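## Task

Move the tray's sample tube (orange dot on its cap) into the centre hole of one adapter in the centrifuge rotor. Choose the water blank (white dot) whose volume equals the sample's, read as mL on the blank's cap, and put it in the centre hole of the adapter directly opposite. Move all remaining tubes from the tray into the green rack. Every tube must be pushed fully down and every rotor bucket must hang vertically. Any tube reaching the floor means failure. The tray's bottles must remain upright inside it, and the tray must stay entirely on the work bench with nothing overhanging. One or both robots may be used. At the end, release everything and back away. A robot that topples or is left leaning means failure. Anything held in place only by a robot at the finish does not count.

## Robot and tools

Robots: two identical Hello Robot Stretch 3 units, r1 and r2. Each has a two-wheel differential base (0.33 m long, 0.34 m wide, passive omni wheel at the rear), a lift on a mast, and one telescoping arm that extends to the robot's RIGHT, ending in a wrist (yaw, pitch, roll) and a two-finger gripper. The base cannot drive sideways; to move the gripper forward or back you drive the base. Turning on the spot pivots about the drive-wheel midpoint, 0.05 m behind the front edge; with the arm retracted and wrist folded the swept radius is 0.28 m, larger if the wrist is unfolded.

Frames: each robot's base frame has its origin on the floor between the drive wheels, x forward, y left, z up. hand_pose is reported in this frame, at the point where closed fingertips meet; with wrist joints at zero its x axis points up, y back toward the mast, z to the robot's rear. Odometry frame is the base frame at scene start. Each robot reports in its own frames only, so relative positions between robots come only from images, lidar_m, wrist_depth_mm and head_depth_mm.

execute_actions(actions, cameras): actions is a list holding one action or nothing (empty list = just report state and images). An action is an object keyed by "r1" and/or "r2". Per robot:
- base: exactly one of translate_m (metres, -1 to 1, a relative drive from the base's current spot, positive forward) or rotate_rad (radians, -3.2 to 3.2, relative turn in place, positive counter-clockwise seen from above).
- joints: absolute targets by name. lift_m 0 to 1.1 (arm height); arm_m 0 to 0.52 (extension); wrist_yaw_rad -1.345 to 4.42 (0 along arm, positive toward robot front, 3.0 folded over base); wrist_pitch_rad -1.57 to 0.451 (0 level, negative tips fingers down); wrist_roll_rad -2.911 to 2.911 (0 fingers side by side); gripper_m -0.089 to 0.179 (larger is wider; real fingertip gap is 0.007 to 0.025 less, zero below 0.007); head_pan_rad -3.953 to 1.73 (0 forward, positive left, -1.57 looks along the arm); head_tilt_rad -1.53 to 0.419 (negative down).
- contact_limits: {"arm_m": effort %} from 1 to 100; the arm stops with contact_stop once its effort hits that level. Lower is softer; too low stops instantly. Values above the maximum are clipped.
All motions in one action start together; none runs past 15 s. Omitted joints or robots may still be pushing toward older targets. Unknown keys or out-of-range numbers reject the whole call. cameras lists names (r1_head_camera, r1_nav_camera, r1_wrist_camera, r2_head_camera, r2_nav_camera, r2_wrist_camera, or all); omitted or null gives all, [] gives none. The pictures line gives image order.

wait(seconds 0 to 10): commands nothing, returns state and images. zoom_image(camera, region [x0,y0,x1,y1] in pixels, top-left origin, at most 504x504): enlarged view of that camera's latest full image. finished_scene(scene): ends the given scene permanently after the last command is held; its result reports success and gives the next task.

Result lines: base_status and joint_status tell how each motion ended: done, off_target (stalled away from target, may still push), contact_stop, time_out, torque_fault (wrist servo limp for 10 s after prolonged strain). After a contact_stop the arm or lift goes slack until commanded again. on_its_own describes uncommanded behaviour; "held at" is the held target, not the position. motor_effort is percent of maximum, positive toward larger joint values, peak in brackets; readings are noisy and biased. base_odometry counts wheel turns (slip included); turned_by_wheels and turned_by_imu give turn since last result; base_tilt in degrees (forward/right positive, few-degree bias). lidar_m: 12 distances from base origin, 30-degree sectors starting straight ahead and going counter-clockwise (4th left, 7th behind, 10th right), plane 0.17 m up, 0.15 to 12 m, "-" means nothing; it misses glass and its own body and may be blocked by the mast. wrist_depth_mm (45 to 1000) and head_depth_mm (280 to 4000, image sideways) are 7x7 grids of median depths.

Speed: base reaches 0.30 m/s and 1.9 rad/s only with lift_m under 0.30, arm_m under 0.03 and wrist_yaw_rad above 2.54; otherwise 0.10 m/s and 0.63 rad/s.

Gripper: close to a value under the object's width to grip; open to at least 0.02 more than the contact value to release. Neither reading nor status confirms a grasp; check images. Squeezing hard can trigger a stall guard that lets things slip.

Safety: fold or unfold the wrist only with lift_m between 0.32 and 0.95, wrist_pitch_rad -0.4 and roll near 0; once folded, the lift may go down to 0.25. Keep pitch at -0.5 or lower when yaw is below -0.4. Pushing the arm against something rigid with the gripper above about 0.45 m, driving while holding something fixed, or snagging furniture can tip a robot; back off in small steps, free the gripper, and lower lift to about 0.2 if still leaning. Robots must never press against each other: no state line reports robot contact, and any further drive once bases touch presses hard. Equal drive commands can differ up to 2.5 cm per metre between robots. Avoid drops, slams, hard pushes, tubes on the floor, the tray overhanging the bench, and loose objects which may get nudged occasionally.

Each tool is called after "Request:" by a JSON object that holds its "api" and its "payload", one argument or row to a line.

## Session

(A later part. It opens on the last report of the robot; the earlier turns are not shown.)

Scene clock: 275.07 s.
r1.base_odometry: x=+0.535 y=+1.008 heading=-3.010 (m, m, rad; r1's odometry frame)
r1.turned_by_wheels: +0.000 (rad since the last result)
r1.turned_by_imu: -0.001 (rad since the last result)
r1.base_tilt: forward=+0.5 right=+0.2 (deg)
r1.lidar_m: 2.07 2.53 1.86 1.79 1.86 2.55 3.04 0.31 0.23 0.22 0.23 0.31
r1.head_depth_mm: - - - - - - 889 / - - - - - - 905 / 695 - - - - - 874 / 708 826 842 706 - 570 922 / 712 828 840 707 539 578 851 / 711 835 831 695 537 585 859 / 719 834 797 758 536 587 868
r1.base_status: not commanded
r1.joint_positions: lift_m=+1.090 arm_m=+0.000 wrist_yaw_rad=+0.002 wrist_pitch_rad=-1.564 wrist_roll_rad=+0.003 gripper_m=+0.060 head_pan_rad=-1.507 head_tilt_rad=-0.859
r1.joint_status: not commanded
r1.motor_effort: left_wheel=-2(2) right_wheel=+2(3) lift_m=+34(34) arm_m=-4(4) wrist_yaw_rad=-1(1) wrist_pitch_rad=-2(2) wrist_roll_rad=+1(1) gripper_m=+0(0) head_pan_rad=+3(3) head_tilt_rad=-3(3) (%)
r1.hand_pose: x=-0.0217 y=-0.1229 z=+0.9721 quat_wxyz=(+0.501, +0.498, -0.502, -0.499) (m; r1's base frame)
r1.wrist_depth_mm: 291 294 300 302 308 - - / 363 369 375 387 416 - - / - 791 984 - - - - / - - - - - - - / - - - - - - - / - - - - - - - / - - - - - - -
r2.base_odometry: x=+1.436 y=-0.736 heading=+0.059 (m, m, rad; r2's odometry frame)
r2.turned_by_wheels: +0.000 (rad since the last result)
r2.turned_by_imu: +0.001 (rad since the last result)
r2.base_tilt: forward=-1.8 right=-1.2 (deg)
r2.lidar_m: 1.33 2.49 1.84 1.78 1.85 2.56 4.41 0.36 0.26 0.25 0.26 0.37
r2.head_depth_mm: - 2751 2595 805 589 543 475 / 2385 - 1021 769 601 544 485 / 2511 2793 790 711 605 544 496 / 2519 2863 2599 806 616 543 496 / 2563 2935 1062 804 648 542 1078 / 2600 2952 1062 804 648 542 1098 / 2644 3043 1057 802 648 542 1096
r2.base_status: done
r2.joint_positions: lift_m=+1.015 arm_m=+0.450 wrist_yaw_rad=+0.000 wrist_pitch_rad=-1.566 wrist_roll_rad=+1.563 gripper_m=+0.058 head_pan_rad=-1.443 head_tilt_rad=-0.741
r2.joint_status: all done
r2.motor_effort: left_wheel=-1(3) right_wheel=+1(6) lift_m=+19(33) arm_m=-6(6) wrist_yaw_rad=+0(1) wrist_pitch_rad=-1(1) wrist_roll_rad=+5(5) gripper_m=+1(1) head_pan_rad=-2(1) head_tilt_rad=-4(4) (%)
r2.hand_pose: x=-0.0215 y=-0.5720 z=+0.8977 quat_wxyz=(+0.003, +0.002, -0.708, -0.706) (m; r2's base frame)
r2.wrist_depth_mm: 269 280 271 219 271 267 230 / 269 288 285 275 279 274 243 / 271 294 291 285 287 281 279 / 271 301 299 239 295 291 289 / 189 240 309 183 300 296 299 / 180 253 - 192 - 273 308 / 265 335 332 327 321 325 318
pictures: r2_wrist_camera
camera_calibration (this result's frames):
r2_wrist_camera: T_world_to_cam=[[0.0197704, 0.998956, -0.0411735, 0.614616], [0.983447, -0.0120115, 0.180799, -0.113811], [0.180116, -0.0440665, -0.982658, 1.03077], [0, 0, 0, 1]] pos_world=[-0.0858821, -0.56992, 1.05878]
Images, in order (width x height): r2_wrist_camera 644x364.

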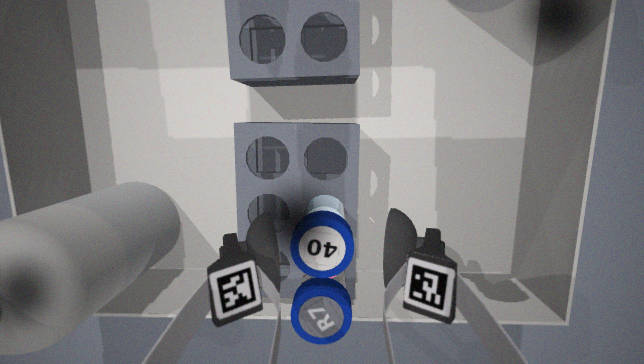

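Request:
{"api": "execute_actions", "payload": {
  "actions": [
    {"r2":{"base":{"translate_m":0.002},"joints":{"arm_m":0.455}}}
  ],
  "cameras": []
}}

Request:
{"api": "execute_actions", "payload": {
  "actions": [
    {"r2":{"joints":{"lift_m":0.983}}}
  ],
  "cameras": ["r2_wrist_camera"]
}}

Request:
{"api": "execute_actions", "payload": {
  "actions": [
    {"r2":{"joints":{"gripper_m":0.02}}}
  ],
  "cameras": ["r2_wrist_camera"]
}}

Request:
{"api": "execute_actions", "payload": {
  "actions": [
    {"r2":{"joints":{"lift_m":1.097}}}
  ],
  "cameras": ["r2_wrist_camera"]
}}

Scene clock: 281.87 s.
r1.base_odometry: x=+0.535 y=+1.008 heading=-3.010 (m, m, rad; r1's odometry frame)
r1.turned_by_wheels: +0.000 (rad since the last result)
r1.turned_by_imu: -0.001 (rad since the last result)
r1.base_tilt: forward=+0.5 right=+0.2 (deg)
r1.lidar_m: 2.07 2.54 1.85 1.79 1.86 2.55 3.04 0.31 0.23 0.22 0.23 0.31
r1.head_depth_mm: - - - - - - 890 / - - - - - - 906 / 696 - - - - - 873 / 713 822 836 709 - 572 925 / 712 827 842 707 538 579 851 / 712 831 832 694 537 583 859 / 715 833 798 755 539 588 868
r1.base_status: not commanded
r1.joint_positions: lift_m=+1.090 arm_m=+0.000 wrist_yaw_rad=+0.002 wrist_pitch_rad=-1.564 wrist_roll_rad=+0.003 gripper_m=+0.060 head_pan_rad=-1.507 head_tilt_rad=-0.859
r1.joint_status: not commanded
r1.motor_effort: left_wheel=-1(2) right_wheel=+3(3) lift_m=+34(34) arm_m=-3(4) wrist_yaw_rad=-1(1) wrist_pitch_rad=-2(2) wrist_roll_rad=+0(0) gripper_m=+0(2) head_pan_rad=+3(3) head_tilt_rad=-3(2) (%)
r1.hand_pose: x=-0.0217 y=-0.1229 z=+0.9721 quat_wxyz=(+0.501, +0.498, -0.502, -0.499) (m; r1's base frame)
r1.wrist_depth_mm: 290 293 296 300 306 - - / 361 368 376 385 419 - - / - 773 - - - - - / - - - - - - - / - - - - - - - / - - - - - - - / - - - - - - -
r2.base_odometry: x=+1.438 y=-0.736 heading=+0.059 (m, m, rad; r2's odometry frame)
r2.turned_by_wheels: +0.000 (rad since the last result)
r2.turned_by_imu: +0.001 (rad since the last result)
r2.base_tilt: forward=-1.7 right=-1.3 (deg)
r2.lidar_m: 1.33 2.49 1.84 1.77 1.85 2.55 4.43 0.36 0.26 0.25 0.26 0.37
r2.head_depth_mm: - 2764 2609 802 592 544 476 / 2384 - 1021 761 599 544 485 / 2516 2769 902 710 605 544 497 / 2536 2854 2615 803 615 543 496 / 2578 2922 1060 805 649 542 1074 / 2606 2960 1058 803 650 542 1098 / 2650 3046 1057 804 647 541 1095
r2.base_status: done
r2.joint_positions: lift_m=+1.015 arm_m=+0.455 wrist_yaw_rad=+0.000 wrist_pitch_rad=-1.566 wrist_roll_rad=+1.563 gripper_m=+0.058 head_pan_rad=-1.443 head_tilt_rad=-0.741
r2.joint_status: all done
r2.motor_effort: left_wheel=-1(4) right_wheel=+1(6) lift_m=+19(19) arm_m=+4(7) wrist_yaw_rad=+1(0) wrist_pitch_rad=-1(1) wrist_roll_rad=+5(4) gripper_m=+0(0) head_pan_rad=-1(1) head_tilt_rad=-4(4) (%)
r2.hand_pose: x=-0.0215 y=-0.5763 z=+0.8977 quat_wxyz=(+0.003, +0.002, -0.708, -0.706) (m; r2's base frame)
r2.wrist_depth_mm: 266 279 274 219 271 269 236 / 263 288 284 253 278 276 235 / 266 294 287 285 288 283 249 / 253 300 297 237 296 289 286 / 188 233 307 181 298 298 297 / 175 250 - 197 - 281 307 / 335 335 332 328 325 322 321
pictures: none
No camera images: the call's "cameras" was empty. Leave "cameras" out to get every camera's image.

Scene clock: 282.97 s.
r1.base_odometry: x=+0.535 y=+1.008 heading=-3.010 (m, m, rad; r1's odometry frame)
r1.turned_by_wheels: +0.000 (rad since the last result)
r1.turned_by_imu: +0.000 (rad since the last result)
r1.base_tilt: forward=+0.6 right=+0.2 (deg)
r1.lidar_m: 2.07 2.54 1.86 1.79 1.86 2.55 3.04 0.31 0.23 0.22 0.23 0.31
r1.head_depth_mm: - - - - - - 891 / - - - - - - 903 / 697 - - - - - 873 / 709 829 840 708 - 571 923 / 714 829 840 708 537 579 848 / 715 834 831 695 538 583 860 / 714 836 796 755 538 588 869
r1.base_status: not commanded
r1.joint_positions: lift_m=+1.090 arm_m=+0.000 wrist_yaw_rad=+0.002 wrist_pitch_rad=-1.564 wrist_roll_rad=+0.003 gripper_m=+0.060 head_pan_rad=-1.507 head_tilt_rad=-0.859
r1.joint_status: not commanded
r1.motor_effort: left_wheel=-2(1) right_wheel=+3(3) lift_m=+34(34) arm_m=-3(4) wrist_yaw_rad=-1(0) wrist_pitch_rad=-2(2) wrist_roll_rad=+0(1) gripper_m=+2(1) head_pan_rad=+3(3) head_tilt_rad=-2(3) (%)
r1.hand_pose: x=-0.0217 y=-0.1229 z=+0.9721 quat_wxyz=(+0.501, +0.498, -0.502, -0.499) (m; r1's base frame)
r1.wrist_depth_mm: 293 293 300 301 304 - - / 363 367 381 388 422 - - / - 793 - - - - - / - - - - - - - / - - - - - - - / - - - - - - - / - - - - - - -
r2.base_odometry: x=+1.438 y=-0.736 heading=+0.059 (m, m, rad; r2's odometry frame)
r2.turned_by_wheels: +0.000 (rad since the last result)
r2.turned_by_imu: +0.000 (rad since the last result)
r2.base_tilt: forward=-1.7 right=-1.3 (deg)
r2.lidar_m: 1.33 2.49 1.83 1.77 1.85 2.56 4.43 0.36 0.26 0.25 0.26 0.37
r2.head_depth_mm: 2360 2790 2523 804 592 543 476 / 2387 - 1019 770 600 543 487 / 2488 2807 811 711 604 543 496 / 2528 2864 2606 806 614 543 496 / 2575 2911 1061 804 648 543 1079 / 2625 2958 1059 803 648 543 1099 / 2651 3004 1059 803 646 542 1093
r2.base_status: not commanded
r2.joint_positions: lift_m=+0.983 arm_m=+0.455 wrist_yaw_rad=+0.000 wrist_pitch_rad=-1.566 wrist_roll_rad=+1.563 gripper_m=+0.058 head_pan_rad=-1.443 head_tilt_rad=-0.741
r2.joint_status: all done
r2.motor_effort: left_wheel=-1(2) right_wheel=+2(1) lift_m=+19(19) arm_m=+4(4) wrist_yaw_rad=+1(0) wrist_pitch_rad=-1(1) wrist_roll_rad=+4(4) gripper_m=+0(1) head_pan_rad=-2(1) head_tilt_rad=-4(3) (%)
r2.hand_pose: x=-0.0215 y=-0.5763 z=+0.8657 quat_wxyz=(+0.003, +0.002, -0.708, -0.706) (m; r2's base frame)
r2.wrist_depth_mm: 248 249 241 212 242 239 214 / 253 255 254 250 248 245 214 / 262 263 257 254 255 252 212 / 252 267 261 206 262 261 212 / 189 234 274 186 268 267 222 / 172 251 - 151 - 272 222 / 203 237 263 156 225 226 225
pictures: r2_wrist_camera
camera_calibration (this result's frames):
r2_wrist_camera: T_world_to_cam=[[0.0198462, 0.998955, -0.0411736, 0.617611], [0.983446, -0.0120861, 0.1808, -0.10812], [0.180113, -0.0440802, -0.982658, 0.999124], [0, 0, 0, 1]] pos_world=[-0.085882, -0.574231, 1.02677]
Images, in order (width x height): r2_wrist_camera 644x364.

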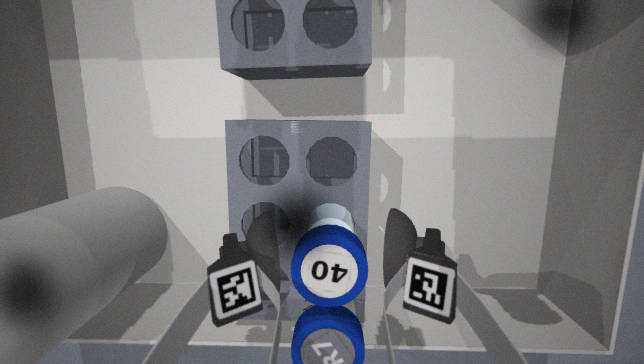

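Scene clock: 283.83 s.
r1.base_odometry: x=+0.535 y=+1.008 heading=-3.010 (m, m, rad; r1's odometry frame)
r1.turned_by_wheels: +0.000 (rad since the last result)
r1.turned_by_imu: +0.000 (rad since the last result)
r1.base_tilt: forward=+0.6 right=+0.2 (deg)
r1.lidar_m: 2.07 2.53 1.86 1.79 1.85 2.55 3.04 0.31 0.23 0.22 0.23 0.31
r1.head_depth_mm: - - - - - - 894 / - - - - - - 906 / 693 - - - - - 876 / 712 827 839 708 - 571 929 / 714 827 845 707 539 578 846 / 716 830 833 695 537 584 860 / 717 832 796 759 539 586 868
r1.base_status: not commanded
r1.joint_positions: lift_m=+1.090 arm_m=+0.000 wrist_yaw_rad=+0.002 wrist_pitch_rad=-1.564 wrist_roll_rad=+0.003 gripper_m=+0.060 head_pan_rad=-1.507 head_tilt_rad=-0.859
r1.joint_status: not commanded
r1.motor_effort: left_wheel=-2(2) right_wheel=+3(3) lift_m=+34(34) arm_m=-4(3) wrist_yaw_rad=-1(1) wrist_pitch_rad=-2(2) wrist_roll_rad=+0(0) gripper_m=+1(1) head_pan_rad=+3(3) head_tilt_rad=-3(3) (%)
r1.hand_pose: x=-0.0217 y=-0.1229 z=+0.9721 quat_wxyz=(+0.501, +0.498, -0.502, -0.499) (m; r1's base frame)
r1.wrist_depth_mm: 291 295 297 301 307 - - / 368 367 373 388 414 - - / - 792 - - - - - / - - - - - - - / - - - - - - - / - - - - - - - / - - - - - - -
r2.base_odometry: x=+1.438 y=-0.736 heading=+0.059 (m, m, rad; r2's odometry frame)
r2.turned_by_wheels: +0.000 (rad since the last result)
r2.turned_by_imu: +0.000 (rad since the last result)
r2.base_tilt: forward=-1.7 right=-1.4 (deg)
r2.lidar_m: 1.32 2.49 1.83 1.77 1.85 2.55 4.41 0.36 0.26 0.25 0.26 0.37
r2.head_depth_mm: 2359 2822 2514 805 593 543 476 / 2403 - 1019 770 599 544 486 / 2496 2803 814 711 605 543 497 / 2535 2867 2594 805 615 543 496 / 2575 2926 1065 804 648 543 1080 / 2622 2976 1063 804 649 542 1099 / 2637 3000 1061 802 648 541 1094
r2.base_status: not commanded
r2.joint_positions: lift_m=+0.983 arm_m=+0.455 wrist_yaw_rad=+0.000 wrist_pitch_rad=-1.566 wrist_roll_rad=+1.563 gripper_m=+0.020 head_pan_rad=-1.443 head_tilt_rad=-0.741
r2.joint_status: all done
r2.motor_effort: left_wheel=-1(1) right_wheel=+1(1) lift_m=+19(19) arm_m=+5(4) wrist_yaw_rad=+1(0) wrist_pitch_rad=-1(1) wrist_roll_rad=+4(4) gripper_m=-7(81) head_pan_rad=-1(2) head_tilt_rad=-4(4) (%)
r2.hand_pose: x=-0.0215 y=-0.5763 z=+0.8657 quat_wxyz=(+0.003, +0.002, -0.708, -0.706) (m; r2's base frame)
r2.wrist_depth_mm: 250 248 241 214 241 239 212 / 256 255 252 249 250 246 211 / 261 263 259 253 256 252 211 / 252 268 261 206 262 258 211 / 189 235 274 169 269 266 222 / 173 248 279 148 - 271 222 / 202 237 267 156 225 225 224
pictures: r2_wrist_camera
camera_calibration (this result's frames):
r2_wrist_camera: T_world_to_cam=[[0.019855, 0.998955, -0.0411736, 0.617611], [0.983446, -0.0120948, 0.1808, -0.108125], [0.180113, -0.0440818, -0.982658, 0.999123], [0, 0, 0, 1]] pos_world=[-0.085882, -0.57423, 1.02677]
Images, in order (width x height): r2_wrist_camera 644x364.

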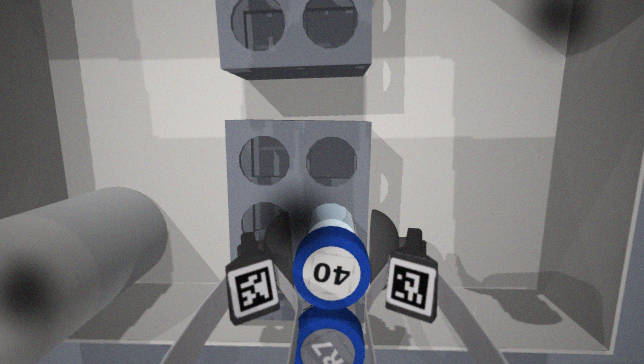

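Scene clock: 285.70 s.
r1.base_odometry: x=+0.535 y=+1.008 heading=-3.010 (m, m, rad; r1's odometry frame)
r1.turned_by_wheels: +0.000 (rad since the last result)
r1.turned_by_imu: +0.000 (rad since the last result)
r1.base_tilt: forward=+0.5 right=+0.2 (deg)
r1.lidar_m: 2.07 2.53 1.86 1.79 1.85 2.55 3.05 0.31 0.23 0.22 0.23 0.31
r1.head_depth_mm: - - - - - - 889 / - - - - - - 905 / 695 - - - - - 871 / 709 830 840 709 - 571 931 / 711 827 845 709 537 578 851 / 714 831 831 699 537 584 859 / 718 831 797 760 539 589 869
r1.base_status: not commanded
r1.joint_positions: lift_m=+1.090 arm_m=+0.000 wrist_yaw_rad=+0.002 wrist_pitch_rad=-1.564 wrist_roll_rad=+0.003 gripper_m=+0.060 head_pan_rad=-1.507 head_tilt_rad=-0.859
r1.joint_status: not commanded
r1.motor_effort: left_wheel=-1(2) right_wheel=+3(3) lift_m=+34(34) arm_m=-3(4) wrist_yaw_rad=-2(0) wrist_pitch_rad=-2(2) wrist_roll_rad=+0(0) gripper_m=+1(1) head_pan_rad=+3(2) head_tilt_rad=-3(3) (%)
r1.hand_pose: x=-0.0217 y=-0.1229 z=+0.9721 quat_wxyz=(+0.501, +0.498, -0.502, -0.499) (m; r1's base frame)
r1.wrist_depth_mm: 292 292 299 303 306 - - / 363 367 377 383 416 - - / - 796 985 - - - - / - - - - - - - / - - - - - - - / - - - - - - - / - - - - - - -
r2.base_odometry: x=+1.438 y=-0.736 heading=+0.059 (m, m, rad; r2's odometry frame)
r2.turned_by_wheels: +0.000 (rad since the last result)
r2.turned_by_imu: +0.000 (rad since the last result)
r2.base_tilt: forward=-1.8 right=-1.3 (deg)
r2.lidar_m: 1.32 2.49 1.84 1.78 1.85 2.56 4.42 0.36 0.26 0.25 0.26 0.37
r2.head_depth_mm: 2438 2786 2613 805 593 544 476 / - 2833 2609 771 599 544 486 / 2464 2824 1019 713 603 543 496 / 2540 2870 2623 805 615 543 495 / 2560 2919 1059 803 648 542 1078 / 2620 2942 1064 803 649 541 1095 / 2650 3049 1058 805 648 542 1096
r2.base_status: not commanded
r2.joint_positions: lift_m=+1.097 arm_m=+0.455 wrist_yaw_rad=+0.000 wrist_pitch_rad=-1.566 wrist_roll_rad=+1.563 gripper_m=+0.020 head_pan_rad=-1.443 head_tilt_rad=-0.741
r2.joint_status: all done
r2.motor_effort: left_wheel=-1(1) right_wheel=+0(2) lift_m=+34(34) arm_m=+4(5) wrist_yaw_rad=+0(0) wrist_pitch_rad=-1(1) wrist_roll_rad=+5(4) gripper_m=-7(7) head_pan_rad=-1(2) head_tilt_rad=-3(4) (%)
r2.hand_pose: x=-0.0215 y=-0.5764 z=+0.9790 quat_wxyz=(+0.003, +0.002, -0.708, -0.706) (m; r2's base frame)
r2.wrist_depth_mm: 359 351 350 327 351 326 346 / 371 361 364 352 356 350 354 / 383 366 372 366 361 360 360 / 392 309 380 318 375 366 367 / 399 250 373 168 385 379 382 / 419 415 410 148 - 400 390 / 436 430 427 415 411 408 402
pictures: r2_wrist_camera
camera_calibration (this result's frames):
r2_wrist_camera: T_world_to_cam=[[0.0198554, 0.998955, -0.0411737, 0.622274], [0.983446, -0.0120952, 0.1808, -0.128595], [0.180113, -0.044082, -0.982658, 1.11038], [0, 0, 0, 1]] pos_world=[-0.085882, -0.574232, 1.13999]
Images, in order (width x height): r2_wrist_camera 644x364.

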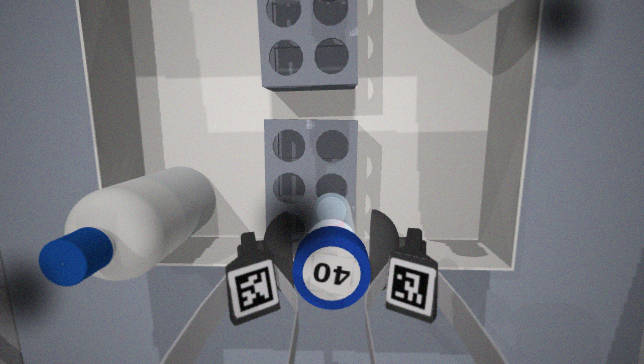

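Request:
{"api": "execute_actions", "payload": {
  "actions": [
    {"r2":{"base":{"translate_m":-0.601},"joints":{"arm_m":0.45,"wrist_roll_rad":0}}}
  ],
  "cameras": ["r2_wrist_camera"]
}}

Request:
{"api": "execute_actions", "payload": {
  "actions": [
    {"r2":{"joints":{"lift_m":1.05}}}
  ],
  "cameras": ["r2_wrist_camera","r2_head_camera"]
}}

Scene clock: 297.10 s.
r1.base_odometry: x=+0.535 y=+1.008 heading=-3.010 (m, m, rad; r1's odometry frame)
r1.turned_by_wheels: +0.000 (rad since the last result)
r1.turned_by_imu: -0.002 (rad since the last result)
r1.base_tilt: forward=+0.5 right=+0.2 (deg)
r1.lidar_m: 2.07 2.54 1.85 1.79 1.86 2.55 3.04 0.31 0.23 0.22 0.23 0.31
r1.head_depth_mm: - - - - - - 886 / - - - - - - 906 / 696 - - - - - 870 / 711 823 840 706 - 570 929 / 708 829 844 706 537 579 853 / 712 835 827 694 537 583 860 / 717 836 797 760 538 587 868
r1.base_status: not commanded
r1.joint_positions: lift_m=+1.090 arm_m=+0.000 wrist_yaw_rad=+0.002 wrist_pitch_rad=-1.564 wrist_roll_rad=+0.003 gripper_m=+0.060 head_pan_rad=-1.507 head_tilt_rad=-0.859
r1.joint_status: not commanded
r1.motor_effort: left_wheel=-1(1) right_wheel=+2(2) lift_m=+34(34) arm_m=-3(3) wrist_yaw_rad=-1(2) wrist_pitch_rad=-2(1) wrist_roll_rad=+0(0) gripper_m=+0(0) head_pan_rad=+3(3) head_tilt_rad=-4(4) (%)
r1.hand_pose: x=-0.0217 y=-0.1229 z=+0.9721 quat_wxyz=(+0.501, +0.498, -0.502, -0.499) (m; r1's base frame)
r1.wrist_depth_mm: 289 293 297 302 307 - - / 362 366 375 384 420 - - / - 784 - - - - - / - - - - - - - / - - - - - - - / - - - - - - - / - - - - - - -
r2.base_odometry: x=+0.838 y=-0.771 heading=+0.059 (m, m, rad; r2's odometry frame)
r2.turned_by_wheels: +0.000 (rad since the last result)
r2.turned_by_imu: +0.006 (rad since the last result)
r2.base_tilt: forward=-1.7 right=-1.3 (deg)
r2.lidar_m: 1.01 2.49 1.84 1.78 1.87 2.57 3.82 3.99 0.25 0.25 0.26 0.36
r2.head_depth_mm: 2469 2674 2614 810 650 544 476 / - 2868 2630 810 650 543 477 / 2485 2855 2597 741 650 543 487 / 2528 2829 2587 741 650 543 497 / 2568 2961 1057 805 648 542 496 / 2600 2922 1059 803 649 542 1078 / 2632 3014 1060 757 647 541 1095
r2.base_status: done
r2.joint_positions: lift_m=+1.097 arm_m=+0.450 wrist_yaw_rad=+0.000 wrist_pitch_rad=-1.566 wrist_roll_rad=+0.007 gripper_m=+0.020 head_pan_rad=-1.443 head_tilt_rad=-0.741
r2.joint_status: all done
r2.motor_effort: left_wheel=-2(5) right_wheel=+2(4) lift_m=+34(34) arm_m=-6(5) wrist_yaw_rad=+0(0) wrist_pitch_rad=-1(1) wrist_roll_rad=-4(5) gripper_m=-7(8) head_pan_rad=-1(1) head_tilt_rad=-3(4) (%)
r2.hand_pose: x=-0.0216 y=-0.5723 z=+0.9790 quat_wxyz=(+0.499, +0.497, -0.502, -0.501) (m; r2's base frame)
r2.wrist_depth_mm: 357 357 353 349 350 351 - / 368 365 364 360 357 359 - / 380 377 373 367 371 366 - / 387 384 359 320 380 378 - / 401 396 394 169 388 392 - / 409 409 405 148 - 398 - / 423 424 420 417 418 409 -
pictures: r2_wrist_camera
camera_calibration (this result's frames):
r2_wrist_camera: T_world_to_cam=[[-0.998736, 0.034118, -0.0368994, 0.0398353], [0.0270272, 0.983662, 0.177985, 0.423482], [0.042369, 0.176763, -0.983341, 1.23465], [0, 0, 0, 1]] pos_world=[-0.0239715, -0.636163, 1.14018]
Images, in order (width x height): r2_wrist_camera 644x364.

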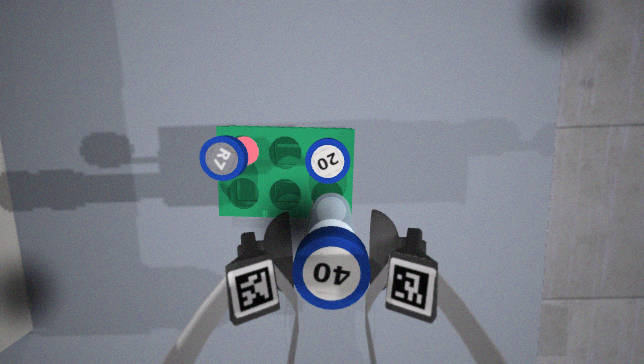

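Scene clock: 298.37 s.
r1.base_odometry: x=+0.535 y=+1.008 heading=-3.010 (m, m, rad; r1's odometry frame)
r1.turned_by_wheels: +0.000 (rad since the last result)
r1.turned_by_imu: +0.000 (rad since the last result)
r1.base_tilt: forward=+0.5 right=+0.2 (deg)
r1.lidar_m: 2.07 2.53 1.86 1.79 1.86 2.56 3.04 0.31 0.23 0.22 0.23 0.31
r1.head_depth_mm: - - - - - - 889 / - - - - - - 906 / 695 - - - - - 869 / 711 830 838 707 - 570 933 / 714 827 845 709 537 581 851 / 712 835 830 696 537 583 857 / 715 835 796 755 540 588 868
r1.base_status: not commanded
r1.joint_positions: lift_m=+1.090 arm_m=+0.000 wrist_yaw_rad=+0.002 wrist_pitch_rad=-1.564 wrist_roll_rad=+0.003 gripper_m=+0.060 head_pan_rad=-1.507 head_tilt_rad=-0.859
r1.joint_status: not commanded
r1.motor_effort: left_wheel=-2(2) right_wheel=+3(3) lift_m=+34(33) arm_m=-3(4) wrist_yaw_rad=-2(1) wrist_pitch_rad=-2(2) wrist_roll_rad=+0(1) gripper_m=+0(1) head_pan_rad=+3(3) head_tilt_rad=-3(4) (%)
r1.hand_pose: x=-0.0217 y=-0.1229 z=+0.9721 quat_wxyz=(+0.501, +0.498, -0.502, -0.499) (m; r1's base frame)
r1.wrist_depth_mm: 290 294 298 303 308 - - / 363 368 381 387 413 - - / - 795 983 - - - - / - - - - - - - / - - - - - - - / - - - - - - - / - - - - - - -
r2.base_odometry: x=+0.838 y=-0.771 heading=+0.059 (m, m, rad; r2's odometry frame)
r2.turned_by_wheels: +0.000 (rad since the last result)
r2.turned_by_imu: +0.000 (rad since the last result)
r2.base_tilt: forward=-1.7 right=-1.3 (deg)
r2.lidar_m: 1.02 2.50 1.84 1.78 1.87 2.57 3.83 4.01 0.25 0.25 0.26 0.36
r2.head_depth_mm: - 2706 2596 808 651 543 476 / - 2747 2622 806 651 543 476 / 2478 2788 2601 722 650 543 486 / 2534 2852 2626 741 649 543 496 / 2556 2898 1061 806 649 542 495 / 2619 2961 1062 803 648 542 1077 / 2655 2997 1060 756 647 541 1094
r2.base_status: not commanded
r2.joint_positions: lift_m=+1.050 arm_m=+0.450 wrist_yaw_rad=+0.000 wrist_pitch_rad=-1.566 wrist_roll_rad=+0.007 gripper_m=+0.020 head_pan_rad=-1.443 head_tilt_rad=-0.741
r2.joint_status: all done
r2.motor_effort: left_wheel=-1(2) right_wheel=+2(2) lift_m=+19(29) arm_m=-6(6) wrist_yaw_rad=+0(0) wrist_pitch_rad=-1(1) wrist_roll_rad=-5(5) gripper_m=-7(7) head_pan_rad=-2(1) head_tilt_rad=-4(4) (%)
r2.hand_pose: x=-0.0216 y=-0.5723 z=+0.9327 quat_wxyz=(+0.499, +0.497, -0.502, -0.501) (m; r2's base frame)
r2.wrist_depth_mm: 317 317 311 307 306 304 307 / 323 320 319 317 314 314 - / 329 329 284 320 324 321 - / 342 341 276 275 334 331 - / 351 349 350 168 336 341 - / 356 357 355 148 - 352 - / 376 371 369 367 359 358 -
pictures: r2_head_camera (sideways: a quarter turn clockwise sets it upright), r2_wrist_camera
camera_calibration (this result's frames):
r2_head_camera: T_world_to_cam=[[-0.0840959, 0.633869, -0.768855, 1.01692], [0.990453, 0.137752, 0.00523331, -0.0105138], [0.109228, -0.761075, -0.639402, 0.786828], [0, 0, 0, 1]] pos_world=[0.00998852, -0.0443134, 1.28502]
r2_wrist_camera: T_world_to_cam=[[-0.998736, 0.0341173, -0.0368994, 0.0381291], [0.0270265, 0.983662, 0.177985, 0.431708], [0.0423689, 0.176763, -0.983341, 1.1892], [0, 0, 0, 1]] pos_world=[-0.0239715, -0.636162, 1.09396]
Images, in order (width x height): r2_head_camera 896x504, r2_wrist_camera 644x364.

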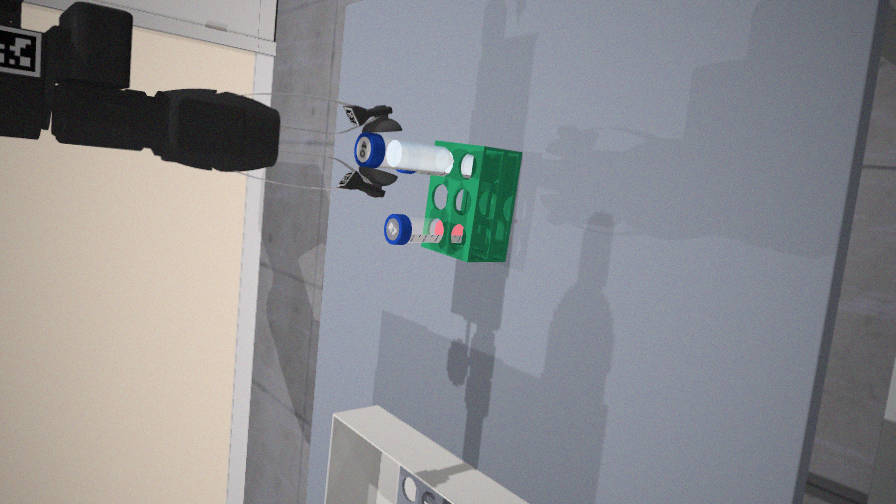

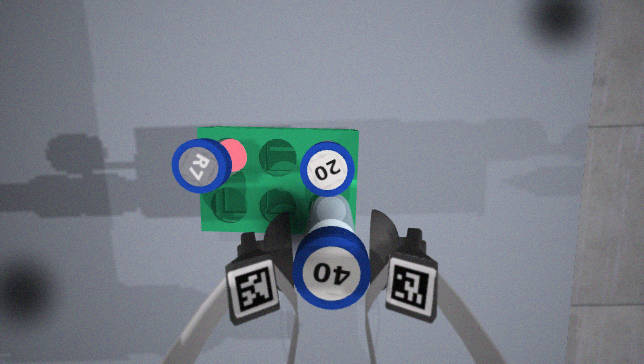

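Request:
{"api": "execute_actions", "payload": {
  "actions": [
    {"r2":{"base":{"translate_m":0.002},"joints":{"lift_m":1.025}}}
  ],
  "cameras": ["r2_wrist_camera"]
}}

Request:
{"api": "execute_actions", "payload": {
  "actions": [
    {"r2":{"joints":{"lift_m":0.986}}}
  ],
  "cameras": ["r2_wrist_camera","r2_head_camera"]
}}

Scene clock: 304.63 s.
r1.base_odometry: x=+0.535 y=+1.008 heading=-3.010 (m, m, rad; r1's odometry frame)
r1.turned_by_wheels: +0.000 (rad since the last result)
r1.turned_by_imu: -0.001 (rad since the last result)
r1.base_tilt: forward=+0.5 right=+0.2 (deg)
r1.lidar_m: 2.07 2.52 1.86 1.79 1.86 2.55 3.05 0.31 0.23 0.22 0.23 0.31
r1.head_depth_mm: - - - - - - 889 / - - - - - - 903 / 694 - - - - - 874 / 712 824 839 705 - 570 928 / 712 830 844 706 535 578 852 / 713 830 830 695 538 583 858 / 714 835 799 758 540 589 869
r1.base_status: not commanded
r1.joint_positions: lift_m=+1.090 arm_m=+0.000 wrist_yaw_rad=+0.002 wrist_pitch_rad=-1.564 wrist_roll_rad=+0.003 gripper_m=+0.060 head_pan_rad=-1.507 head_tilt_rad=-0.859
r1.joint_status: not commanded
r1.motor_effort: left_wheel=-2(2) right_wheel=+3(3) lift_m=+34(34) arm_m=-3(3) wrist_yaw_rad=-1(1) wrist_pitch_rad=-2(2) wrist_roll_rad=+0(0) gripper_m=+0(2) head_pan_rad=+3(3) head_tilt_rad=-4(3) (%)
r1.hand_pose: x=-0.0217 y=-0.1229 z=+0.9721 quat_wxyz=(+0.501, +0.498, -0.502, -0.499) (m; r1's base frame)
r1.wrist_depth_mm: 291 293 296 302 305 - - / 363 370 382 388 417 - - / - 790 975 - - - - / - - - - - - - / - - - - - - - / - - - - - - - / - - - - - - -
r2.base_odometry: x=+0.840 y=-0.771 heading=+0.059 (m, m, rad; r2's odometry frame)
r2.turned_by_wheels: +0.000 (rad since the last result)
r2.turned_by_imu: +0.001 (rad since the last result)
r2.base_tilt: forward=-1.7 right=-1.3 (deg)
r2.lidar_m: 1.02 2.48 1.84 1.78 1.86 2.57 3.83 4.00 0.25 0.25 0.26 0.36
r2.head_depth_mm: - 2723 2626 808 651 543 476 / - 2799 2521 809 650 544 476 / 2494 2779 1817 714 649 543 485 / 2537 2857 2596 730 649 543 496 / 2553 2883 1065 808 649 543 496 / 2604 2977 1059 804 647 543 1075 / 2638 2985 1059 754 648 542 1097
r2.base_status: done
r2.joint_positions: lift_m=+1.025 arm_m=+0.450 wrist_yaw_rad=+0.000 wrist_pitch_rad=-1.566 wrist_roll_rad=+0.007 gripper_m=+0.020 head_pan_rad=-1.443 head_tilt_rad=-0.741
r2.joint_status: all done
r2.motor_effort: left_wheel=-1(3) right_wheel=+1(7) lift_m=+19(17) arm_m=-6(6) wrist_yaw_rad=+0(1) wrist_pitch_rad=-1(1) wrist_roll_rad=-4(5) gripper_m=-7(7) head_pan_rad=-1(2) head_tilt_rad=-2(5) (%)
r2.hand_pose: x=-0.0216 y=-0.5723 z=+0.9077 quat_wxyz=(+0.499, +0.497, -0.502, -0.501) (m; r2's base frame)
r2.wrist_depth_mm: 292 291 289 287 283 281 281 / 296 299 295 295 291 290 290 / 307 303 257 271 300 296 299 / 317 312 250 189 307 304 309 / 324 324 288 169 315 315 318 / 333 326 330 148 - 322 - / 343 343 340 339 337 334 -
pictures: r2_wrist_camera
camera_calibration (this result's frames):
r2_wrist_camera: T_world_to_cam=[[-0.99874, 0.0340148, -0.036899, 0.0371477], [0.0269256, 0.983665, 0.177985, 0.436156], [0.0423504, 0.176767, -0.983341, 1.16462], [0, 0, 0, 1]] pos_world=[-0.0239649, -0.636161, 1.06896]
Images, in order (width x height): r2_wrist_camera 644x364.

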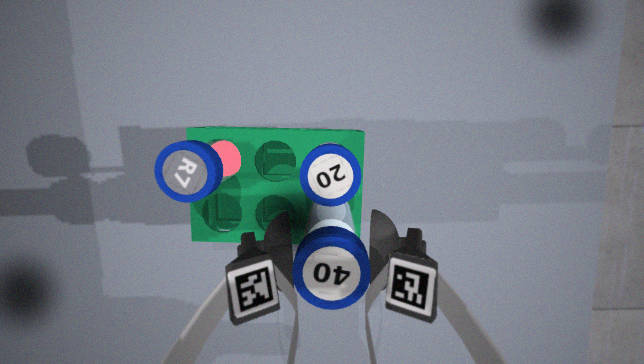

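Scene clock: 305.80 s.
r1.base_odometry: x=+0.535 y=+1.008 heading=-3.010 (m, m, rad; r1's odometry frame)
r1.turned_by_wheels: +0.000 (rad since the last result)
r1.turned_by_imu: +0.000 (rad since the last result)
r1.base_tilt: forward=+0.5 right=+0.2 (deg)
r1.lidar_m: 2.07 2.53 1.85 1.79 1.86 2.55 3.04 0.31 0.23 0.22 0.23 0.31
r1.head_depth_mm: - - - - - - 891 / - - - - - - 903 / 695 - - - - - 871 / 708 826 844 709 - 571 925 / 713 828 840 708 539 579 851 / 712 832 829 696 537 583 858 / 717 833 802 756 539 587 869
r1.base_status: not commanded
r1.joint_positions: lift_m=+1.090 arm_m=+0.000 wrist_yaw_rad=+0.002 wrist_pitch_rad=-1.564 wrist_roll_rad=+0.003 gripper_m=+0.060 head_pan_rad=-1.507 head_tilt_rad=-0.859
r1.joint_status: not commanded
r1.motor_effort: left_wheel=-1(2) right_wheel=+2(2) lift_m=+34(34) arm_m=-4(4) wrist_yaw_rad=-2(1) wrist_pitch_rad=-2(2) wrist_roll_rad=+1(0) gripper_m=+1(0) head_pan_rad=+3(3) head_tilt_rad=-3(3) (%)
r1.hand_pose: x=-0.0217 y=-0.1229 z=+0.9721 quat_wxyz=(+0.501, +0.498, -0.502, -0.499) (m; r1's base frame)
r1.wrist_depth_mm: 290 294 299 304 307 - - / 358 369 376 384 417 - - / - 769 - - - - - / - - - - - - - / - - - - - - - / - - - - - - - / - - - - - - -
r2.base_odometry: x=+0.840 y=-0.771 heading=+0.059 (m, m, rad; r2's odometry frame)
r2.turned_by_wheels: +0.000 (rad since the last result)
r2.turned_by_imu: +0.000 (rad since the last result)
r2.base_tilt: forward=-1.6 right=-1.3 (deg)
r2.lidar_m: 1.02 2.49 1.84 1.79 1.86 2.58 3.83 3.99 0.25 0.25 0.26 0.35
r2.head_depth_mm: 2341 2778 2627 809 651 544 476 / 2384 - 2486 807 650 543 476 / 2495 2819 1020 713 648 544 486 / 2533 2845 2597 731 648 542 496 / 2551 2911 1060 807 648 542 496 / 2611 2966 1057 804 649 542 1077 / 2674 2988 1061 754 648 542 1092
r2.base_status: not commanded
r2.joint_positions: lift_m=+0.986 arm_m=+0.450 wrist_yaw_rad=+0.000 wrist_pitch_rad=-1.567 wrist_roll_rad=+0.007 gripper_m=+0.020 head_pan_rad=-1.443 head_tilt_rad=-0.741
r2.joint_status: all done
r2.motor_effort: left_wheel=-2(1) right_wheel=+1(2) lift_m=+19(22) arm_m=-6(6) wrist_yaw_rad=+0(0) wrist_pitch_rad=-1(1) wrist_roll_rad=-4(4) gripper_m=-7(7) head_pan_rad=-2(2) head_tilt_rad=-3(4) (%)
r2.hand_pose: x=-0.0216 y=-0.5723 z=+0.8687 quat_wxyz=(+0.499, +0.497, -0.502, -0.501) (m; r2's base frame)
r2.wrist_depth_mm: 254 253 252 249 248 247 245 / 262 259 256 257 256 252 252 / 269 264 219 234 261 260 259 / 276 150 213 147 267 266 266 / 282 280 247 150 273 272 270 / 292 289 285 147 - 284 282 / 300 297 298 295 293 287 289
pictures: r2_head_camera (sideways: a quarter turn clockwise sets it upright), r2_wrist_camera
camera_calibration (this result's frames):
r2_head_camera: T_world_to_cam=[[-0.0840959, 0.633869, -0.768855, 1.01692], [0.990453, 0.137752, 0.00523331, -0.0105138], [0.109228, -0.761075, -0.639402, 0.786828], [0, 0, 0, 1]] pos_world=[0.00998852, -0.0443134, 1.28502]
r2_wrist_camera: T_world_to_cam=[[-0.99874, 0.0340192, -0.0368935, 0.0357049], [0.0269241, 0.983636, 0.178143, 0.4429], [0.0423501, 0.176925, -0.983313, 1.12633], [0, 0, 0, 1]] pos_world=[-0.0239648, -0.636143, 1.02995]
Images, in order (width x height): r2_head_camera 896x504, r2_wrist_camera 644x364.

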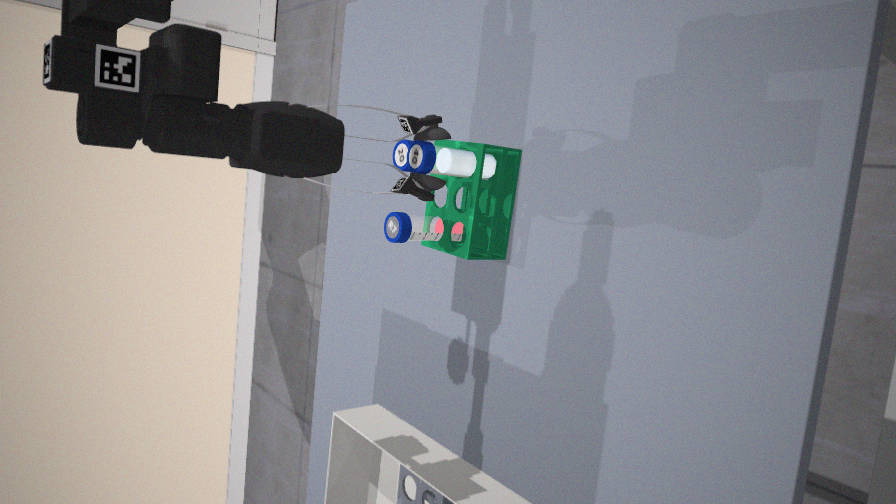

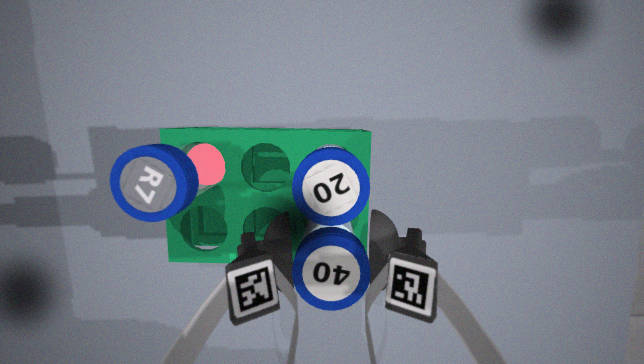

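Request:
{"api": "execute_actions", "payload": {
  "actions": [
    {"r2":{"joints":{"gripper_m":0.058}}}
  ],
  "cameras": []
}}

Request:
{"api": "execute_actions", "payload": {
  "actions": [
    {"r2":{"joints":{"lift_m":1.06}}}
  ],
  "cameras": ["r2_wrist_camera"]
}}

Request:
{"api": "execute_actions", "payload": {
  "actions": [
    {"r2":{"base":{"translate_m":0.638},"joints":{"arm_m":0.455,"wrist_roll_rad":1.57}}}
  ],
  "cameras": []
}}

Request:
{"api": "execute_actions", "payload": {
  "actions": [
    {"r2":{"joints":{"lift_m":1.015}}}
  ],
  "cameras": ["r2_wrist_camera"]
}}

Scene clock: 312.43 s.
r1.base_odometry: x=+0.535 y=+1.008 heading=-3.010 (m, m, rad; r1's odometry frame)
r1.turned_by_wheels: +0.000 (rad since the last result)
r1.turned_by_imu: -0.001 (rad since the last result)
r1.base_tilt: forward=+0.5 right=+0.2 (deg)
r1.lidar_m: 2.07 2.53 1.85 1.79 1.86 2.55 3.05 0.31 0.23 0.22 0.23 0.31
r1.head_depth_mm: - - - - - - 889 / - - - - - - 902 / 697 - - - - - 874 / 713 828 842 708 - 572 928 / 710 828 845 708 538 579 845 / 711 834 832 693 538 582 864 / 715 833 796 757 538 589 865
r1.base_status: not commanded
r1.joint_positions: lift_m=+1.090 arm_m=+0.000 wrist_yaw_rad=+0.002 wrist_pitch_rad=-1.564 wrist_roll_rad=+0.003 gripper_m=+0.060 head_pan_rad=-1.507 head_tilt_rad=-0.859
r1.joint_status: not commanded
r1.motor_effort: left_wheel=-2(1) right_wheel=+3(3) lift_m=+34(34) arm_m=-3(4) wrist_yaw_rad=+0(1) wrist_pitch_rad=-2(2) wrist_roll_rad=+0(1) gripper_m=+1(0) head_pan_rad=+3(3) head_tilt_rad=-3(3) (%)
r1.hand_pose: x=-0.0217 y=-0.1229 z=+0.9721 quat_wxyz=(+0.501, +0.498, -0.502, -0.499) (m; r1's base frame)
r1.wrist_depth_mm: 293 294 298 300 304 - - / 362 368 374 383 419 - - / - 775 - - - - - / - - - - - - - / - - - - - - - / - - - - - - - / - - - - - - -
r2.base_odometry: x=+0.840 y=-0.771 heading=+0.059 (m, m, rad; r2's odometry frame)
r2.turned_by_wheels: +0.000 (rad since the last result)
r2.turned_by_imu: +0.001 (rad since the last result)
r2.base_tilt: forward=-1.8 right=-1.3 (deg)
r2.lidar_m: 1.02 2.50 1.84 1.79 1.86 2.58 3.84 4.00 0.25 0.25 0.26 0.36
r2.head_depth_mm: 2344 2775 2608 808 650 544 476 / 2372 - 1770 807 649 544 476 / 2497 2805 1018 710 649 544 487 / 2531 2862 2583 731 648 543 496 / 2570 2877 1060 805 650 543 496 / 2602 2981 1058 804 648 543 1078 / 2635 3006 1059 754 647 542 1092
r2.base_status: not commanded
r2.joint_positions: lift_m=+0.986 arm_m=+0.450 wrist_yaw_rad=+0.000 wrist_pitch_rad=-1.567 wrist_roll_rad=+0.007 gripper_m=+0.058 head_pan_rad=-1.443 head_tilt_rad=-0.741
r2.joint_status: all done
r2.motor_effort: left_wheel=-1(2) right_wheel=+1(2) lift_m=+19(19) arm_m=-6(6) wrist_yaw_rad=+1(0) wrist_pitch_rad=-1(1) wrist_roll_rad=-4(4) gripper_m=+0(77) head_pan_rad=-2(1) head_tilt_rad=-4(4) (%)
r2.hand_pose: x=-0.0216 y=-0.5723 z=+0.8687 quat_wxyz=(+0.499, +0.497, -0.502, -0.501) (m; r2's base frame)
r2.wrist_depth_mm: 254 254 251 250 249 246 245 / 261 260 257 255 253 253 254 / 268 263 220 233 261 259 258 / 275 151 214 148 270 267 265 / 284 280 250 159 276 274 272 / 289 291 - 157 - 280 280 / 301 297 298 293 290 290 290
pictures: none
No camera images: the call's "cameras" was empty. Leave "cameras" out to get every camera's image.

Scene clock: 313.93 s.
r1.base_odometry: x=+0.535 y=+1.008 heading=-3.010 (m, m, rad; r1's odometry frame)
r1.turned_by_wheels: +0.000 (rad since the last result)
r1.turned_by_imu: +0.000 (rad since the last result)
r1.base_tilt: forward=+0.5 right=+0.2 (deg)
r1.lidar_m: 2.07 2.54 1.85 1.79 1.86 2.55 3.04 0.31 0.23 0.22 0.23 0.31
r1.head_depth_mm: - - - - - - 891 / - - - - - - 905 / 696 - - - - - 872 / 711 825 843 705 - 571 924 / 714 827 845 707 540 580 845 / 714 834 829 696 538 584 859 / 716 837 801 755 538 589 868
r1.base_status: not commanded
r1.joint_positions: lift_m=+1.090 arm_m=+0.000 wrist_yaw_rad=+0.002 wrist_pitch_rad=-1.564 wrist_roll_rad=+0.003 gripper_m=+0.060 head_pan_rad=-1.507 head_tilt_rad=-0.859
r1.joint_status: not commanded
r1.motor_effort: left_wheel=-1(1) right_wheel=+3(2) lift_m=+34(34) arm_m=-4(4) wrist_yaw_rad=-3(1) wrist_pitch_rad=-2(2) wrist_roll_rad=+1(0) gripper_m=+0(1) head_pan_rad=+3(3) head_tilt_rad=-3(4) (%)
r1.hand_pose: x=-0.0217 y=-0.1229 z=+0.9721 quat_wxyz=(+0.501, +0.498, -0.502, -0.499) (m; r1's base frame)
r1.wrist_depth_mm: 292 293 297 301 304 - - / 363 371 379 386 417 - - / - 798 986 - - - - / - - - - - - - / - - - - - - - / - - - - - - - / - - - - - - -
r2.base_odometry: x=+0.840 y=-0.771 heading=+0.059 (m, m, rad; r2's odometry frame)
r2.turned_by_wheels: +0.000 (rad since the last result)
r2.turned_by_imu: +0.000 (rad since the last result)
r2.base_tilt: forward=-1.7 right=-1.4 (deg)
r2.lidar_m: 1.02 2.48 1.84 1.79 1.86 2.57 3.83 4.00 0.25 0.25 0.26 0.35
r2.head_depth_mm: 2426 2696 2624 806 651 544 476 / - 2738 2597 806 649 544 476 / 2486 2771 2749 723 650 543 486 / 2534 2835 2619 729 649 544 496 / 2571 2911 1061 806 648 542 496 / 2627 2966 1058 804 648 542 1072 / 2669 3005 1060 753 648 541 1094
r2.base_status: not commanded
r2.joint_positions: lift_m=+1.060 arm_m=+0.450 wrist_yaw_rad=+0.000 wrist_pitch_rad=-1.567 wrist_roll_rad=+0.007 gripper_m=+0.058 head_pan_rad=-1.443 head_tilt_rad=-0.741
r2.joint_status: all done
r2.motor_effort: left_wheel=-2(2) right_wheel=+2(2) lift_m=+33(34) arm_m=-6(6) wrist_yaw_rad=+0(1) wrist_pitch_rad=-1(1) wrist_roll_rad=-4(4) gripper_m=+0(1) head_pan_rad=-1(2) head_tilt_rad=-4(3) (%)
r2.hand_pose: x=-0.0216 y=-0.5723 z=+0.9420 quat_wxyz=(+0.499, +0.497, -0.502, -0.501) (m; r2's base frame)
r2.wrist_depth_mm: 326 321 322 320 315 317 - / 333 332 329 325 326 323 - / 341 337 309 330 336 331 - / 350 348 283 285 340 338 - / 359 358 353 319 345 348 - / 369 372 - 367 - 356 - / 381 378 376 380 368 372 -
pictures: r2_wrist_camera
camera_calibration (this result's frames):
r2_wrist_camera: T_world_to_cam=[[-0.99874, 0.0340201, -0.0368935, 0.0384077], [0.026925, 0.983636, 0.178143, 0.429852], [0.0423502, 0.176925, -0.983313, 1.19835], [0, 0, 0, 1]] pos_world=[-0.0239648, -0.636143, 1.10319]
Images, in order (width x height): r2_wrist_camera 644x364.

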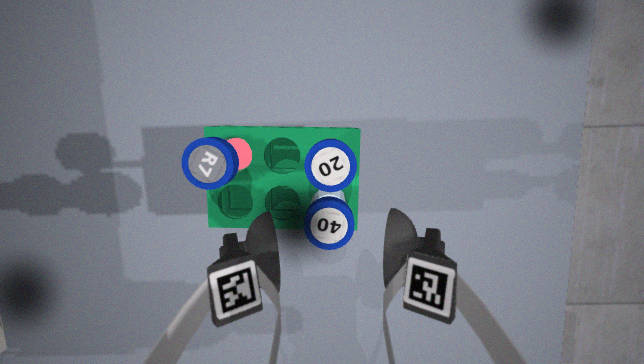

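Scene clock: 321.27 s.
r1.base_odometry: x=+0.535 y=+1.008 heading=-3.010 (m, m, rad; r1's odometry frame)
r1.turned_by_wheels: +0.000 (rad since the last result)
r1.turned_by_imu: -0.001 (rad since the last result)
r1.base_tilt: forward=+0.5 right=+0.2 (deg)
r1.lidar_m: 2.07 2.53 1.85 1.79 1.86 2.55 3.04 0.31 0.23 0.22 0.23 0.31
r1.head_depth_mm: - - - - - - 891 / - - - - - - 903 / 694 - - - - - 870 / 708 820 840 709 - 571 927 / 713 830 847 708 539 579 848 / 715 834 830 694 538 582 862 / 714 833 801 755 538 588 870
r1.base_status: not commanded
r1.joint_positions: lift_m=+1.090 arm_m=+0.000 wrist_yaw_rad=+0.002 wrist_pitch_rad=-1.564 wrist_roll_rad=+0.003 gripper_m=+0.060 head_pan_rad=-1.507 head_tilt_rad=-0.859
r1.joint_status: not commanded
r1.motor_effort: left_wheel=-1(2) right_wheel=+3(3) lift_m=+34(34) arm_m=-4(4) wrist_yaw_rad=-2(2) wrist_pitch_rad=-2(2) wrist_roll_rad=+1(0) gripper_m=+2(0) head_pan_rad=+3(3) head_tilt_rad=-2(3) (%)
r1.hand_pose: x=-0.0217 y=-0.1229 z=+0.9721 quat_wxyz=(+0.501, +0.498, -0.502, -0.499) (m; r1's base frame)
r1.wrist_depth_mm: 288 296 298 300 305 - - / 363 372 381 390 423 - - / - 782 - - - - - / - - - - - - - / - - - - - - - / - - - - - - - / - - - - - - -
r2.base_odometry: x=+1.476 y=-0.734 heading=+0.059 (m, m, rad; r2's odometry frame)
r2.turned_by_wheels: +0.000 (rad since the last result)
r2.turned_by_imu: -0.003 (rad since the last result)
r2.base_tilt: forward=-1.8 right=-1.3 (deg)
r2.lidar_m: 1.32 2.49 1.84 1.78 1.85 2.56 4.44 0.36 0.26 0.25 0.27 0.37
r2.head_depth_mm: 2442 2684 2613 804 646 544 476 / - 2831 1018 745 600 543 486 / 2502 2861 2649 725 604 543 497 / 2530 2874 2617 808 650 544 496 / 2555 2931 1062 805 648 543 1078 / 2603 2981 1060 803 648 543 1093 / 2655 3044 1063 804 649 542 1100
r2.base_status: done
r2.joint_positions: lift_m=+1.060 arm_m=+0.455 wrist_yaw_rad=+0.000 wrist_pitch_rad=-1.567 wrist_roll_rad=+1.563 gripper_m=+0.058 head_pan_rad=-1.443 head_tilt_rad=-0.741
r2.joint_status: all done
r2.motor_effort: left_wheel=-1(2) right_wheel=+2(8) lift_m=+34(34) arm_m=+4(2) wrist_yaw_rad=+0(0) wrist_pitch_rad=-1(1) wrist_roll_rad=+5(5) gripper_m=+0(0) head_pan_rad=-2(1) head_tilt_rad=-4(4) (%)
r2.hand_pose: x=-0.0215 y=-0.5763 z=+0.9420 quat_wxyz=(+0.003, +0.002, -0.708, -0.706) (m; r2's base frame)
r2.wrist_depth_mm: 285 320 317 288 315 305 310 / 310 328 321 319 321 314 315 / 295 330 334 322 330 319 330 / 203 233 344 281 340 322 334 / 210 319 348 290 342 314 345 / 380 374 - 364 - 359 353 / 393 386 382 375 373 366 364
pictures: none
No camera images: the call's "cameras" was empty. Leave "cameras" out to get every camera's image.

Scene clock: 322.50 s.
r1.base_odometry: x=+0.535 y=+1.008 heading=-3.010 (m, m, rad; r1's odometry frame)
r1.turned_by_wheels: +0.000 (rad since the last result)
r1.turned_by_imu: +0.000 (rad since the last result)
r1.base_tilt: forward=+0.5 right=+0.2 (deg)
r1.lidar_m: 2.07 2.53 1.85 1.79 1.86 2.55 3.04 0.31 0.23 0.22 0.23 0.31
r1.head_depth_mm: - - - - - - 887 / - - - - - - 909 / 694 - - - - - 870 / 709 823 839 708 - 571 927 / 712 830 847 710 538 577 852 / 714 828 828 697 538 582 861 / 719 833 798 756 539 587 868
r1.base_status: not commanded
r1.joint_positions: lift_m=+1.090 arm_m=+0.000 wrist_yaw_rad=+0.002 wrist_pitch_rad=-1.564 wrist_roll_rad=+0.003 gripper_m=+0.060 head_pan_rad=-1.507 head_tilt_rad=-0.859
r1.joint_status: not commanded
r1.motor_effort: left_wheel=-1(2) right_wheel=+2(3) lift_m=+34(34) arm_m=-3(4) wrist_yaw_rad=-1(1) wrist_pitch_rad=-2(2) wrist_roll_rad=+0(0) gripper_m=+1(0) head_pan_rad=+3(3) head_tilt_rad=-4(2) (%)
r1.hand_pose: x=-0.0217 y=-0.1229 z=+0.9721 quat_wxyz=(+0.501, +0.498, -0.502, -0.499) (m; r1's base frame)
r1.wrist_depth_mm: 293 294 301 298 309 - - / 360 371 377 384 418 - - / - 784 967 - - - - / - - - - - - - / - - - - - - - / - - - - - - - / - - - - - - -
r2.base_odometry: x=+1.476 y=-0.734 heading=+0.059 (m, m, rad; r2's odometry frame)
r2.turned_by_wheels: +0.000 (rad since the last result)
r2.turned_by_imu: +0.000 (rad since the last result)
r2.base_tilt: forward=-1.7 right=-1.3 (deg)
r2.lidar_m: 1.32 2.49 1.84 1.78 1.85 2.56 4.46 0.36 0.26 0.25 0.26 0.37
r2.head_depth_mm: - 2767 2603 804 648 544 476 / 2387 - 1019 744 599 543 485 / 2498 2772 2595 729 603 543 497 / 2524 2859 2593 807 650 543 497 / 2579 2948 1064 805 650 542 1078 / 2597 2965 1059 803 649 541 1097 / 2640 3022 1057 803 648 541 1095
r2.base_status: not commanded
r2.joint_positions: lift_m=+1.015 arm_m=+0.455 wrist_yaw_rad=+0.000 wrist_pitch_rad=-1.567 wrist_roll_rad=+1.563 gripper_m=+0.058 head_pan_rad=-1.443 head_tilt_rad=-0.741
r2.joint_status: all done
r2.motor_effort: left_wheel=-1(1) right_wheel=+1(1) lift_m=+19(33) arm_m=+4(5) wrist_yaw_rad=+0(0) wrist_pitch_rad=-1(1) wrist_roll_rad=+5(5) gripper_m=+0(0) head_pan_rad=-1(2) head_tilt_rad=-2(2) (%)
r2.hand_pose: x=-0.0215 y=-0.5763 z=+0.8978 quat_wxyz=(+0.003, +0.002, -0.708, -0.706) (m; r2's base frame)
r2.wrist_depth_mm: 266 279 273 255 272 267 236 / 267 287 281 251 279 277 247 / 254 290 291 231 289 281 248 / 178 234 296 237 295 291 286 / 176 246 293 182 298 280 295 / 328 323 - 317 - 309 309 / 341 336 332 326 327 322 317
pictures: r2_wrist_camera
camera_calibration (this result's frames):
r2_wrist_camera: T_world_to_cam=[[0.0197659, 0.998963, -0.0410147, 0.618753], [0.983447, -0.0120358, 0.180797, -0.113877], [0.180116, -0.0439094, -0.982665, 1.03069], [0, 0, 0, 1]] pos_world=[-0.0858821, -0.574225, 1.05879]
Images, in order (width x height): r2_wrist_camera 644x364.

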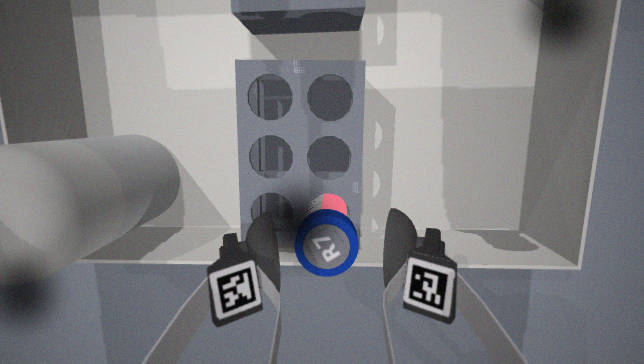

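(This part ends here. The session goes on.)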